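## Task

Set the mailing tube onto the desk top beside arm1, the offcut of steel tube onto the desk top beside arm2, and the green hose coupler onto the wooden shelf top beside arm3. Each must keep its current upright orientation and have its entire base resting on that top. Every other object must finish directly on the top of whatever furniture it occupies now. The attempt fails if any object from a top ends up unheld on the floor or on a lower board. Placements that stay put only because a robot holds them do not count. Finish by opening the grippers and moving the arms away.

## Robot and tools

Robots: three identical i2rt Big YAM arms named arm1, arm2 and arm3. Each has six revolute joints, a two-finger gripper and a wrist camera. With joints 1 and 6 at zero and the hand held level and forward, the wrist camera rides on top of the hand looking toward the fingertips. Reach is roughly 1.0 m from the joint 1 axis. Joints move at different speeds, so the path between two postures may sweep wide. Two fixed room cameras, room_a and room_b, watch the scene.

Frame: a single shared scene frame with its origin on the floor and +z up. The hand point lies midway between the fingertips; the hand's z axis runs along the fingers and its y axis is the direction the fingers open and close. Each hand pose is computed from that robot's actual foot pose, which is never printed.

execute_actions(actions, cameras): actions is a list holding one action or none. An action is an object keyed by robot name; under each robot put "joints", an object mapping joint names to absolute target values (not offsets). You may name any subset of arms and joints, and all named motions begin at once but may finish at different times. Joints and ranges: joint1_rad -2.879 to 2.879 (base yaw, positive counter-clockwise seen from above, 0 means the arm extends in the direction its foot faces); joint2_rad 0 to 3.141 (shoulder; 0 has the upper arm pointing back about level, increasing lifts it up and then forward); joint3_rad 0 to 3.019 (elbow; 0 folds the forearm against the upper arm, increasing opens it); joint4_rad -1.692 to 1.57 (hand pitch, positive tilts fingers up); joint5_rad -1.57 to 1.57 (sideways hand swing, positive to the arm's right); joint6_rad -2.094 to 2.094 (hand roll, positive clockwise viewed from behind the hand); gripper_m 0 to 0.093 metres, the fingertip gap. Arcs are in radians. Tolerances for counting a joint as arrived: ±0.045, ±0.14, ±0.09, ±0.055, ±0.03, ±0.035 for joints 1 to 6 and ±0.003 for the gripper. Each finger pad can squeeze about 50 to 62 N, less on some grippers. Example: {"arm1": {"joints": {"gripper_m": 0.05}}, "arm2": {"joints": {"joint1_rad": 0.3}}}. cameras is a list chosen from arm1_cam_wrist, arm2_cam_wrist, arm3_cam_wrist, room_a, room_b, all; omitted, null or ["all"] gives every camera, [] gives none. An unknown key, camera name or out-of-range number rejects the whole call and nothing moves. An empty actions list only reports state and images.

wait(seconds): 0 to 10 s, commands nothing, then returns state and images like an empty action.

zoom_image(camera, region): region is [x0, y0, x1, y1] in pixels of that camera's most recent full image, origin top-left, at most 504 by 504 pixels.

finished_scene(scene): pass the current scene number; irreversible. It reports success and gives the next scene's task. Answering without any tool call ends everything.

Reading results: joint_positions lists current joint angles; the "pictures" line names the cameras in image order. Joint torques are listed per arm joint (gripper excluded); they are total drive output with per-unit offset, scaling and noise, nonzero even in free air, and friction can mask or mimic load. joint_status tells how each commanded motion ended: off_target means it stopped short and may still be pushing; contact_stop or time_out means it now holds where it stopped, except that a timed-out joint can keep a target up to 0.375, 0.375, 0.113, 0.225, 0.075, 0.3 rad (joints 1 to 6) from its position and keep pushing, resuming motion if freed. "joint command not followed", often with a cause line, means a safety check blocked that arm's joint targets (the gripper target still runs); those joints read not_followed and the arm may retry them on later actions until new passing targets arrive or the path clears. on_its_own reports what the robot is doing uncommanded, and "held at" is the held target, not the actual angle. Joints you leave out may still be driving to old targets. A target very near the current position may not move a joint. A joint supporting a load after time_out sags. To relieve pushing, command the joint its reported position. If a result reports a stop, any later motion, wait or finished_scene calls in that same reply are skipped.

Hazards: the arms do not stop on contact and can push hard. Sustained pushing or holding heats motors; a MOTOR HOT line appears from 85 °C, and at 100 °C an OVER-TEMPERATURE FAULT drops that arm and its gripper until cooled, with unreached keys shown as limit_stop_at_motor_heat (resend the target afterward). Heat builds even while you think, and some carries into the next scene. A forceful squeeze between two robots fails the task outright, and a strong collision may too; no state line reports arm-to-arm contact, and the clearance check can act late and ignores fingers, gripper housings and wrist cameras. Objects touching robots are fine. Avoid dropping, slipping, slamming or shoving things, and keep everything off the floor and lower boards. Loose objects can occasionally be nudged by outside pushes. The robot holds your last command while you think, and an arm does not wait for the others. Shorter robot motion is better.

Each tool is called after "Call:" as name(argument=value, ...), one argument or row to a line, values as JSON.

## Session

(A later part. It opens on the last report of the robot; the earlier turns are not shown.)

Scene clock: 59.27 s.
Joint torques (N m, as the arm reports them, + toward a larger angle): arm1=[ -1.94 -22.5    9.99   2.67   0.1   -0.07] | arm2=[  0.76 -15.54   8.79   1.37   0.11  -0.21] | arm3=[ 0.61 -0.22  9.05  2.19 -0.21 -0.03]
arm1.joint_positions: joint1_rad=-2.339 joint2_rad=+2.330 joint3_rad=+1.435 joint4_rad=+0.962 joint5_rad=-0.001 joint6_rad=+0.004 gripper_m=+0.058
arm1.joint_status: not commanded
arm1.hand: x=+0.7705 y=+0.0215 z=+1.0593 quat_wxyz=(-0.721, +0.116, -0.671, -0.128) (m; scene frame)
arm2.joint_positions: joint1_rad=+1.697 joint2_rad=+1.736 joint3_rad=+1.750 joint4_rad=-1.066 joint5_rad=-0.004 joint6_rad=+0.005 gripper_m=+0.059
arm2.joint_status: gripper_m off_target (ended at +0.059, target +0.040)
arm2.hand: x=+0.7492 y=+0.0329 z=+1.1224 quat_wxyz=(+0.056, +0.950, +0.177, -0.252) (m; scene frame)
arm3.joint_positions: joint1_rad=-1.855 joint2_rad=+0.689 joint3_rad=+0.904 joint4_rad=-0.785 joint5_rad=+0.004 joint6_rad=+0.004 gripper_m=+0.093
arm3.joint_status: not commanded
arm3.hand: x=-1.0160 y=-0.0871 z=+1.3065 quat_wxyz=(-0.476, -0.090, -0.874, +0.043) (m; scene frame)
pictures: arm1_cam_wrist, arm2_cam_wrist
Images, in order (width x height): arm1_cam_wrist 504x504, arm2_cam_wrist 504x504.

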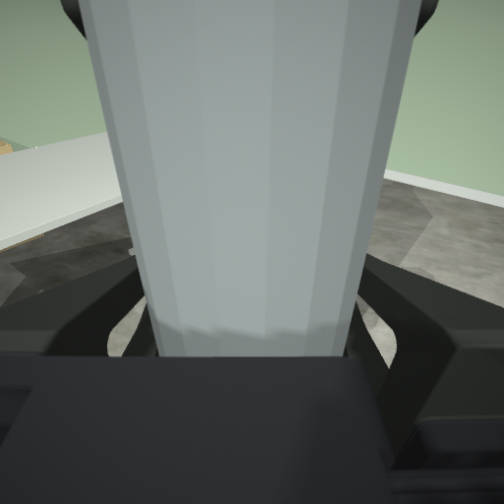

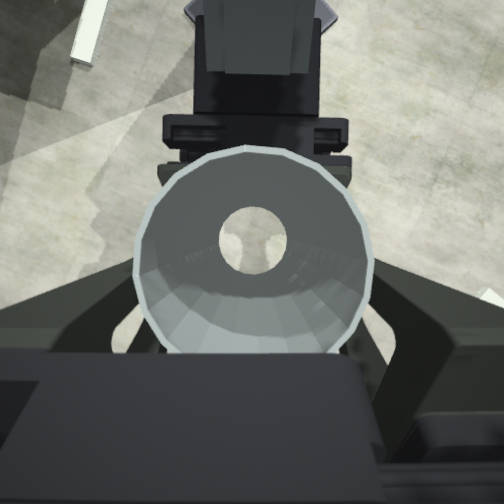

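Call:
execute_actions(
  actions=[
    {"arm1":{"joints":{"gripper_m":0.093,"joint2_rad":2.33,"joint3_rad":1.435}},"arm2":{"joints":{"joint2_rad":1.71,"joint3_rad":1.775}}},
  ],
  cameras=["arm2_cam_wrist"],
)

Call:
execute_actions(
  actions=[
    {"arm1":{"joints":{"joint2_rad":2.2,"joint3_rad":0.95,"joint4_rad":1.25}}},
  ],
  cameras=["arm2_cam_wrist","arm1_cam_wrist"],
)

Scene clock: 60.57 s.
Joint torques (N m, as the arm reports them, + toward a larger angle): arm1=[ -1.8  -19.87   7.37   2.67   0.07  -0.09] | arm2=[  0.74 -18.47  11.01   1.42  -0.03  -0.2 ] | arm3=[ 0.65 -0.27  8.94  2.02 -0.22  0.  ]
arm1.joint_positions: joint1_rad=-2.340 joint2_rad=+2.332 joint3_rad=+1.435 joint4_rad=+0.963 joint5_rad=-0.001 joint6_rad=+0.004 gripper_m=+0.093
arm1.joint_status: all done
arm1.hand: x=+0.7705 y=+0.0212 z=+1.0579 quat_wxyz=(-0.720, +0.116, -0.672, -0.128) (m; scene frame)
arm2.joint_positions: joint1_rad=+1.697 joint2_rad=+1.736 joint3_rad=+1.750 joint4_rad=-1.066 joint5_rad=-0.001 joint6_rad=+0.005 gripper_m=+0.059
arm2.joint_status: all done
arm2.hand: x=+0.7490 y=+0.0334 z=+1.1224 quat_wxyz=(+0.055, +0.950, +0.176, -0.252) (m; scene frame)
arm3.joint_positions: joint1_rad=-1.855 joint2_rad=+0.689 joint3_rad=+0.904 joint4_rad=-0.785 joint5_rad=+0.004 joint6_rad=+0.004 gripper_m=+0.093
arm3.joint_status: not commanded
arm3.hand: x=-1.0160 y=-0.0871 z=+1.3065 quat_wxyz=(-0.476, -0.090, -0.874, +0.043) (m; scene frame)
pictures: arm2_cam_wrist
Images, in order (width x height): arm2_cam_wrist 504x504.

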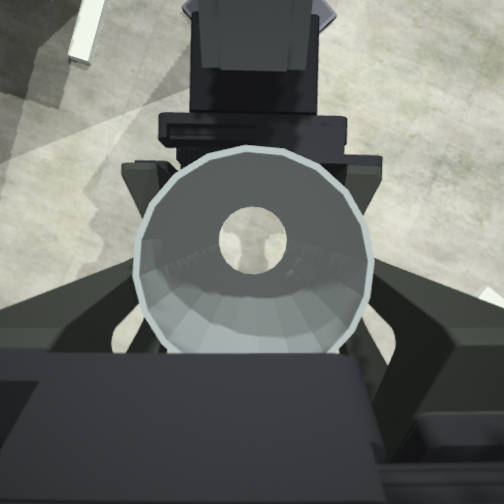

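Scene clock: 61.80 s.
Joint torques (N m, as the arm reports them, + toward a larger angle): arm1=[ -2.13 -16.09   4.36   2.79   0.05  -0.07] | arm2=[  0.7  -18.85  11.12   1.34  -0.04  -0.2 ] | arm3=[ 0.62 -0.56  8.95  2.06 -0.22  0.01]
arm1.joint_positions: joint1_rad=-2.340 joint2_rad=+2.206 joint3_rad=+0.949 joint4_rad=+1.227 joint5_rad=-0.001 joint6_rad=+0.004 gripper_m=+0.093
arm1.joint_status: all done
arm1.hand: x=+0.6286 y=-0.0299 z=+1.0060 quat_wxyz=(-0.687, +0.122, -0.706, -0.122) (m; scene frame)
arm2.joint_positions: joint1_rad=+1.697 joint2_rad=+1.736 joint3_rad=+1.750 joint4_rad=-1.066 joint5_rad=-0.001 joint6_rad=+0.005 gripper_m=+0.059
arm2.joint_status: not commanded
arm2.hand: x=+0.7490 y=+0.0334 z=+1.1224 quat_wxyz=(+0.055, +0.950, +0.176, -0.252) (m; scene frame)
arm3.joint_positions: joint1_rad=-1.855 joint2_rad=+0.689 joint3_rad=+0.904 joint4_rad=-0.785 joint5_rad=+0.004 joint6_rad=+0.004 gripper_m=+0.093
arm3.joint_status: not commanded
arm3.hand: x=-1.0160 y=-0.0871 z=+1.3065 quat_wxyz=(-0.476, -0.090, -0.874, +0.043) (m; scene frame)
pictures: arm1_cam_wrist, arm2_cam_wrist
Images, in order (width x height): arm1_cam_wrist 504x504, arm2_cam_wrist 504x504.

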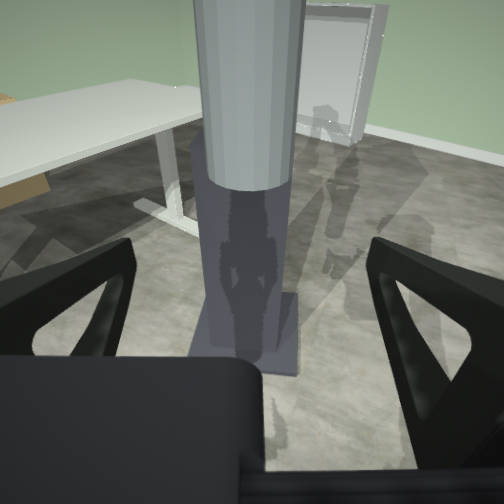

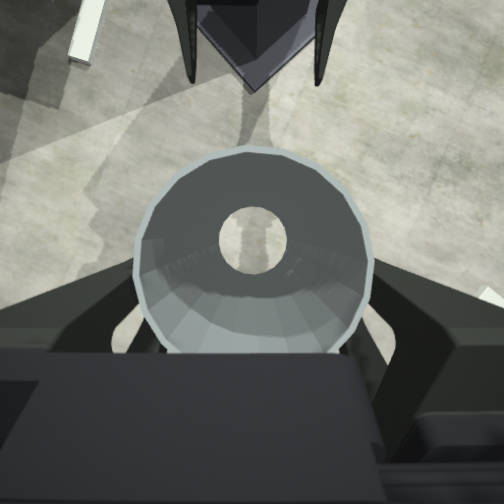

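Call:
execute_actions(
  actions=[
    {"arm2":{"joints":{"joint1_rad":-0.21}}},
  ],
  cameras=["arm2_cam_wrist"],
)

Call:
execute_actions(
  actions=[
    {"arm2":{"joints":{"joint2_rad":1.81,"joint3_rad":1.265,"joint4_rad":-0.455}},"arm1":{"joints":{"joint2_rad":1.3,"joint3_rad":0.9,"joint4_rad":0.5}}},
  ],
  cameras=["arm2_cam_wrist","room_a"],
)

Scene clock: 64.30 s.
Joint torques (N m, as the arm reports them, + toward a larger angle): arm1=[ -2.08 -15.81   4.42   2.52   0.11  -0.02] | arm2=[  1.55 -18.8   11.05   1.18  -0.15  -0.2 ] | arm3=[ 0.48 -0.16  8.94  2.04 -0.18  0.03]
arm1.joint_positions: joint1_rad=-2.340 joint2_rad=+2.206 joint3_rad=+0.949 joint4_rad=+1.227 joint5_rad=-0.001 joint6_rad=+0.004 gripper_m=+0.093
arm1.joint_status: not commanded
arm1.hand: x=+0.6286 y=-0.0299 z=+1.0060 quat_wxyz=(-0.687, +0.122, -0.706, -0.122) (m; scene frame)
arm2.joint_positions: joint1_rad=-0.217 joint2_rad=+1.736 joint3_rad=+1.750 joint4_rad=-1.061 joint5_rad=+0.001 joint6_rad=+0.005 gripper_m=+0.059
arm2.joint_status: all done
arm2.hand: x=+1.3388 y=+0.9282 z=+1.1127 quat_wxyz=(-0.176, +0.693, -0.675, -0.181) (m; scene frame)
arm3.joint_positions: joint1_rad=-1.855 joint2_rad=+0.689 joint3_rad=+0.904 joint4_rad=-0.785 joint5_rad=+0.004 joint6_rad=+0.004 gripper_m=+0.093
arm3.joint_status: not commanded
arm3.hand: x=-1.0160 y=-0.0871 z=+1.3065 quat_wxyz=(-0.476, -0.090, -0.874, +0.043) (m; scene frame)
pictures: arm2_cam_wrist
Images, in order (width x height): arm2_cam_wrist 504x504.

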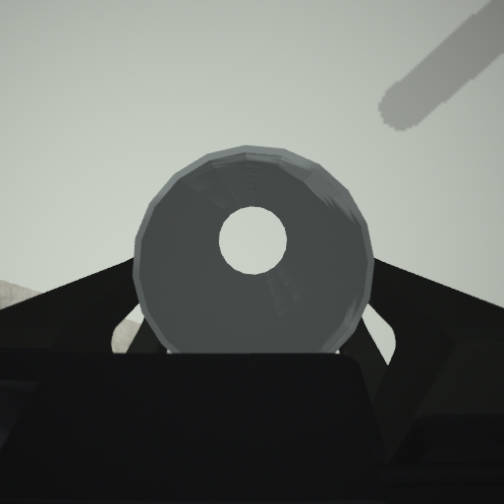

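Scene clock: 65.80 s.
Joint torques (N m, as the arm reports them, + toward a larger angle): arm1=[-2.65 -8.94 10.4   1.32  0.05 -0.1 ] | arm2=[  1.63 -19.26   9.33   1.69  -0.14  -0.19] | arm3=[ 0.41 -0.43  8.92  2.07 -0.19  0.05]
arm1.joint_positions: joint1_rad=-2.340 joint2_rad=+1.294 joint3_rad=+0.894 joint4_rad=+0.510 joint5_rad=-0.001 joint6_rad=+0.004 gripper_m=+0.093
arm1.joint_status: all done
arm1.hand: x=+0.5475 y=-0.0594 z=+1.3731 quat_wxyz=(-0.735, +0.113, -0.656, -0.131) (m; scene frame)
arm2.joint_positions: joint1_rad=-0.217 joint2_rad=+1.844 joint3_rad=+1.244 joint4_rad=-0.477 joint5_rad=+0.001 joint6_rad=+0.005 gripper_m=+0.059
arm2.joint_status: all done
arm2.hand: x=+1.3403 y=+0.8904 z=+0.8723 quat_wxyz=(-0.166, +0.696, -0.678, -0.171) (m; scene frame)
arm3.joint_positions: joint1_rad=-1.855 joint2_rad=+0.689 joint3_rad=+0.904 joint4_rad=-0.785 joint5_rad=+0.004 joint6_rad=+0.004 gripper_m=+0.093
arm3.joint_status: not commanded
arm3.hand: x=-1.0160 y=-0.0871 z=+1.3065 quat_wxyz=(-0.476, -0.090, -0.874, +0.043) (m; scene frame)
pictures: arm2_cam_wrist, room_a
Images, in order (width x height): arm2_cam_wrist 504x504, room_a 504x504.

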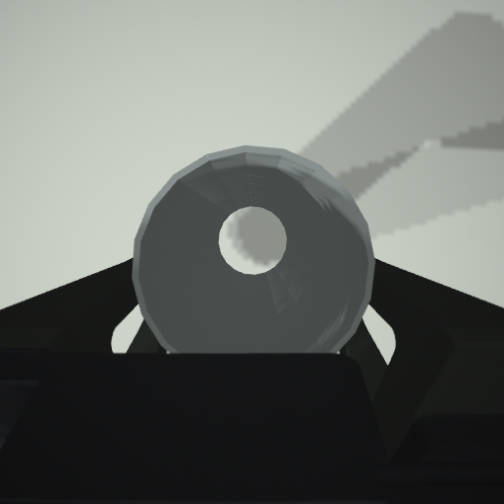

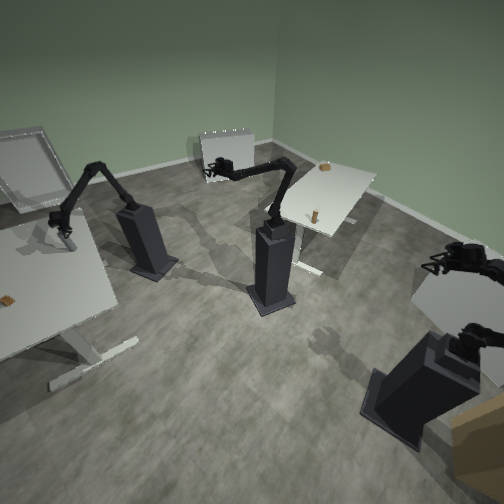

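Call:
execute_actions(
  actions=[
    {"arm2":{"joints":{"joint2_rad":1.865,"joint4_rad":-0.39}}},
  ],
  cameras=["arm2_cam_wrist"],
)

Scene clock: 66.70 s.
Joint torques (N m, as the arm reports them, + toward a larger angle): arm1=[-2.05 -8.86 10.5   1.56  0.07 -0.08] | arm2=[  1.59 -16.55   9.21   1.92  -0.14  -0.2 ] | arm3=[ 1.03 -0.21  8.98  2.04 -0.2   0.  ]
arm1.joint_positions: joint1_rad=-2.340 joint2_rad=+1.294 joint3_rad=+0.894 joint4_rad=+0.510 joint5_rad=-0.001 joint6_rad=+0.004 gripper_m=+0.093
arm1.joint_status: not commanded
arm1.hand: x=+0.5475 y=-0.0594 z=+1.3731 quat_wxyz=(-0.735, +0.113, -0.656, -0.131) (m; scene frame)
arm2.joint_positions: joint1_rad=-0.217 joint2_rad=+1.859 joint3_rad=+1.244 joint4_rad=-0.416 joint5_rad=+0.001 joint6_rad=+0.005 gripper_m=+0.059
arm2.joint_status: all done
arm2.hand: x=+1.3399 y=+0.9022 z=+0.8706 quat_wxyz=(-0.182, +0.692, -0.674, -0.187) (m; scene frame)
arm3.joint_positions: joint1_rad=-1.855 joint2_rad=+0.689 joint3_rad=+0.904 joint4_rad=-0.785 joint5_rad=+0.004 joint6_rad=+0.004 gripper_m=+0.093
arm3.joint_status: not commanded
arm3.hand: x=-1.0160 y=-0.0871 z=+1.3065 quat_wxyz=(-0.476, -0.090, -0.874, +0.043) (m; scene frame)
pictures: arm2_cam_wrist
Images, in order (width x height): arm2_cam_wrist 504x504.

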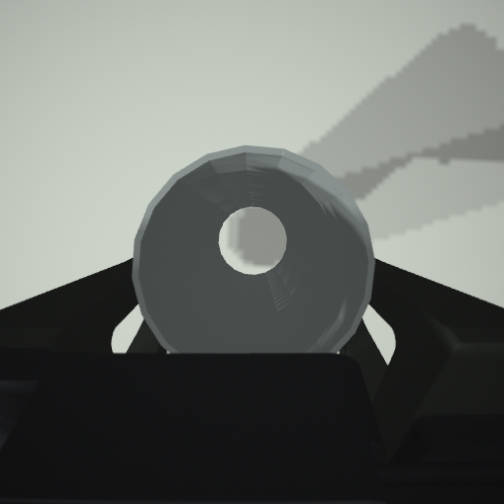

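Call:
execute_actions(
  actions=[
    {"arm2":{"joints":{"joint2_rad":1.895}}},
  ],
  cameras=["arm2_cam_wrist"],
)

Scene clock: 67.43 s.
Joint torques (N m, as the arm reports them, + toward a larger angle): arm1=[-1.94 -8.37 10.43  1.35  0.08 -0.1 ] | arm2=[  1.66 -15.51   9.15   1.63  -0.15  -0.21] | arm3=[ 0.48 -0.4   8.92  1.95 -0.17  0.02]
arm1.joint_positions: joint1_rad=-2.340 joint2_rad=+1.294 joint3_rad=+0.894 joint4_rad=+0.510 joint5_rad=-0.001 joint6_rad=+0.004 gripper_m=+0.093
arm1.joint_status: not commanded
arm1.hand: x=+0.5475 y=-0.0594 z=+1.3731 quat_wxyz=(-0.735, +0.113, -0.656, -0.131) (m; scene frame)
arm2.joint_positions: joint1_rad=-0.217 joint2_rad=+1.877 joint3_rad=+1.244 joint4_rad=-0.408 joint5_rad=+0.001 joint6_rad=+0.005 gripper_m=+0.059
arm2.joint_status: all done
arm2.hand: x=+1.3399 y=+0.9020 z=+0.8608 quat_wxyz=(-0.178, +0.693, -0.675, -0.183) (m; scene frame)
arm3.joint_positions: joint1_rad=-1.855 joint2_rad=+0.689 joint3_rad=+0.904 joint4_rad=-0.785 joint5_rad=+0.004 joint6_rad=+0.004 gripper_m=+0.093
arm3.joint_status: not commanded
arm3.hand: x=-1.0160 y=-0.0871 z=+1.3065 quat_wxyz=(-0.476, -0.090, -0.874, +0.043) (m; scene frame)
pictures: arm2_cam_wrist
Images, in order (width x height): arm2_cam_wrist 504x504.

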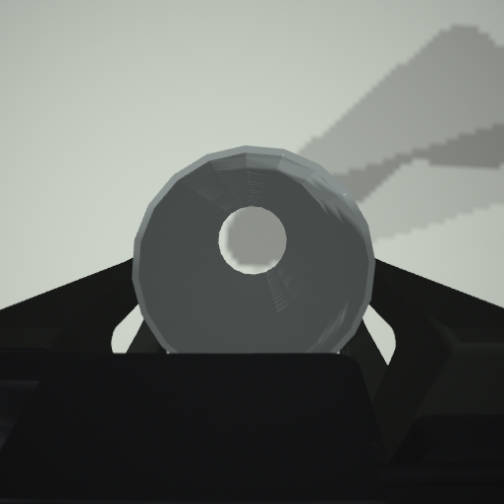

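Call:
execute_actions(
  actions=[
    {"arm2":{"joints":{"joint2_rad":1.915}}},
  ],
  cameras=["arm2_cam_wrist"],
)

Scene clock: 67.97 s.
Joint torques (N m, as the arm reports them, + toward a larger angle): arm1=[-1.88 -9.1  10.42  1.6   0.06 -0.05] | arm2=[  1.66 -14.2    9.16   1.6   -0.14  -0.19] | arm3=[ 0.77 -0.39  8.96  2.13 -0.2   0.  ]
arm1.joint_positions: joint1_rad=-2.340 joint2_rad=+1.294 joint3_rad=+0.894 joint4_rad=+0.510 joint5_rad=-0.001 joint6_rad=+0.004 gripper_m=+0.093
arm1.joint_status: not commanded
arm1.hand: x=+0.5475 y=-0.0594 z=+1.3731 quat_wxyz=(-0.735, +0.113, -0.656, -0.131) (m; scene frame)
arm2.joint_positions: joint1_rad=-0.217 joint2_rad=+1.878 joint3_rad=+1.244 joint4_rad=-0.408 joint5_rad=+0.001 joint6_rad=+0.005 gripper_m=+0.059
arm2.joint_status: all done
arm2.hand: x=+1.3399 y=+0.9019 z=+0.8601 quat_wxyz=(-0.178, +0.693, -0.675, -0.183) (m; scene frame)
arm3.joint_positions: joint1_rad=-1.855 joint2_rad=+0.689 joint3_rad=+0.904 joint4_rad=-0.785 joint5_rad=+0.004 joint6_rad=+0.004 gripper_m=+0.093
arm3.joint_status: not commanded
arm3.hand: x=-1.0160 y=-0.0871 z=+1.3065 quat_wxyz=(-0.476, -0.090, -0.874, +0.043) (m; scene frame)
pictures: arm2_cam_wrist
Images, in order (width x height): arm2_cam_wrist 504x504.

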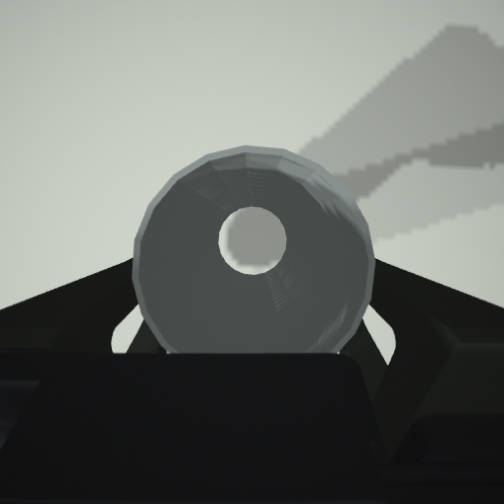

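Call:
execute_actions(
  actions=[
    {"arm2":{"joints":{"joint2_rad":1.878,"gripper_m":0.093}}},
  ],
  cameras=["arm2_cam_wrist"],
)

Call:
execute_actions(
  actions=[
    {"arm2":{"joints":{"joint2_rad":1.45,"joint4_rad":-0.6}}},
  ],
)

Scene clock: 68.70 s.
Joint torques (N m, as the arm reports them, + toward a larger angle): arm1=[-2.54 -8.87 10.39  1.57  0.06 -0.07] | arm2=[  1.62 -17.2    9.16   1.4   -0.15  -0.2 ] | arm3=[ 0.7  -0.32  8.98  2.02 -0.15  0.05]
arm1.joint_positions: joint1_rad=-2.340 joint2_rad=+1.294 joint3_rad=+0.894 joint4_rad=+0.510 joint5_rad=-0.001 joint6_rad=+0.004 gripper_m=+0.093
arm1.joint_status: not commanded
arm1.hand: x=+0.5475 y=-0.0594 z=+1.3731 quat_wxyz=(-0.735, +0.113, -0.656, -0.131) (m; scene frame)
arm2.joint_positions: joint1_rad=-0.217 joint2_rad=+1.878 joint3_rad=+1.244 joint4_rad=-0.402 joint5_rad=+0.001 joint6_rad=+0.005 gripper_m=+0.093
arm2.joint_status: all done
arm2.hand: x=+1.3399 y=+0.9033 z=+0.8609 quat_wxyz=(-0.180, +0.692, -0.674, -0.185) (m; scene frame)
arm3.joint_positions: joint1_rad=-1.855 joint2_rad=+0.689 joint3_rad=+0.904 joint4_rad=-0.785 joint5_rad=+0.004 joint6_rad=+0.004 gripper_m=+0.093
arm3.joint_status: not commanded
arm3.hand: x=-1.0160 y=-0.0871 z=+1.3065 quat_wxyz=(-0.476, -0.090, -0.874, +0.043) (m; scene frame)
pictures: arm2_cam_wrist
Images, in order (width x height): arm2_cam_wrist 504x504.

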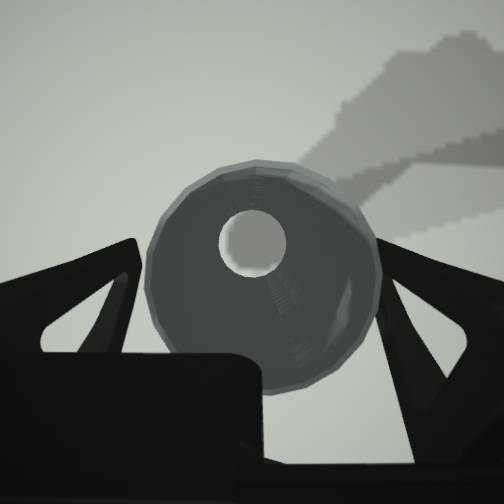

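Scene clock: 70.07 s.
Joint torques (N m, as the arm reports them, + toward a larger angle): arm1=[-2.28 -9.38 10.48  1.46  0.07 -0.04] | arm2=[  1.77 -10.66  10.94   0.92  -0.15  -0.2 ] | arm3=[ 0.38 -0.36  8.97  2.05 -0.21  0.02]
arm1.joint_positions: joint1_rad=-2.340 joint2_rad=+1.294 joint3_rad=+0.894 joint4_rad=+0.510 joint5_rad=-0.001 joint6_rad=+0.004 gripper_m=+0.093
arm1.joint_status: not commanded
arm1.hand: x=+0.5475 y=-0.0594 z=+1.3731 quat_wxyz=(-0.735, +0.113, -0.656, -0.131) (m; scene frame)
arm2.joint_positions: joint1_rad=-0.217 joint2_rad=+1.426 joint3_rad=+1.244 joint4_rad=-0.592 joint5_rad=+0.001 joint6_rad=+0.005 gripper_m=+0.093
arm2.joint_status: all done
arm2.hand: x=+1.3410 y=+0.8581 z=+1.1024 quat_wxyz=(-0.266, +0.662, -0.645, -0.274) (m; scene frame)
arm3.joint_positions: joint1_rad=-1.855 joint2_rad=+0.689 joint3_rad=+0.904 joint4_rad=-0.785 joint5_rad=+0.004 joint6_rad=+0.004 gripper_m=+0.093
arm3.joint_status: not commanded
arm3.hand: x=-1.0160 y=-0.0871 z=+1.3065 quat_wxyz=(-0.476, -0.090, -0.874, +0.043) (m; scene frame)
pictures: arm1_cam_wrist, arm2_cam_wrist, arm3_cam_wrist, room_a, room_b
Images, in order (width x height): arm1_cam_wrist 504x504, arm2_cam_wrist 504x504, arm3_cam_wrist 504x504, room_a 504x504, room_b 504x504.

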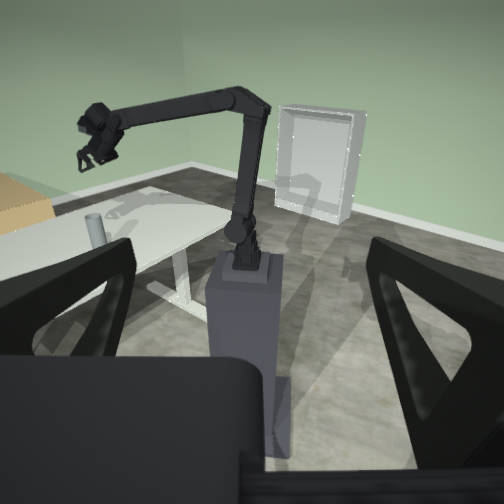

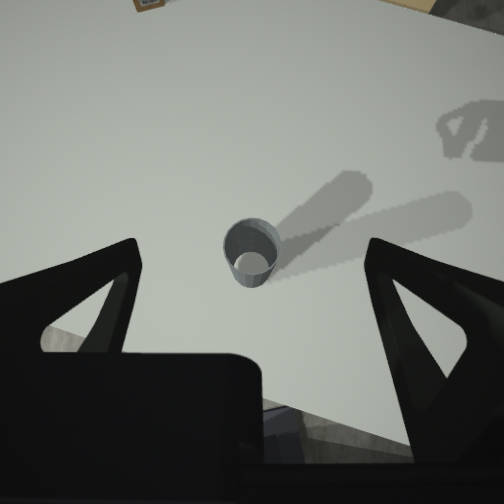

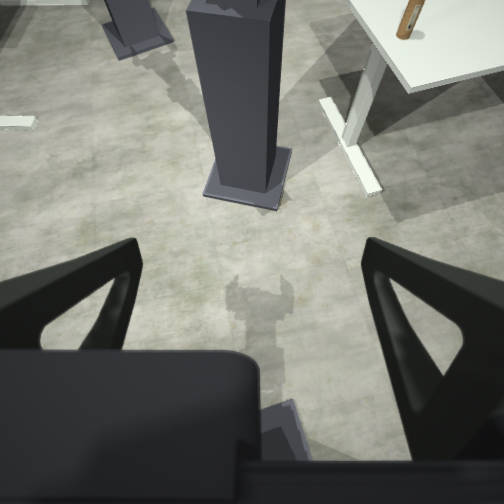

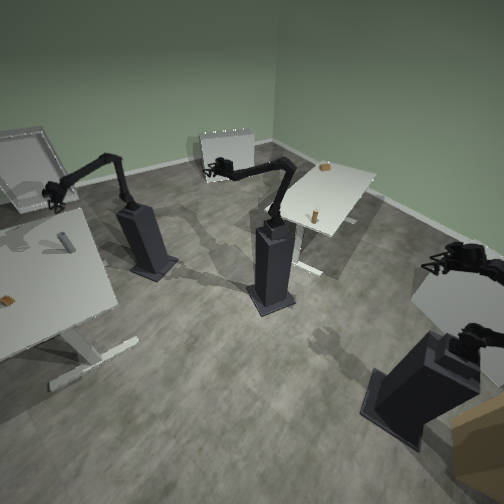

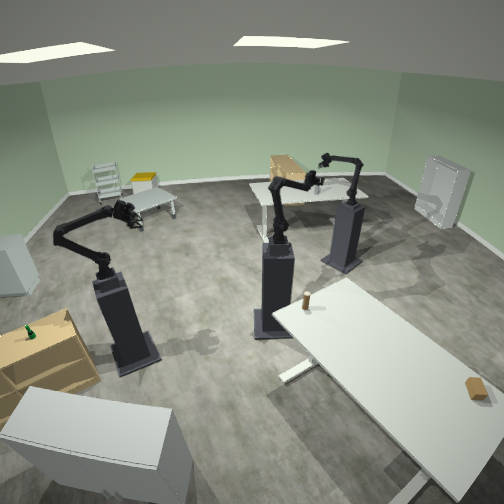

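Call:
finished_scene(
  scene=2,
)

The scene is finished: the task was done.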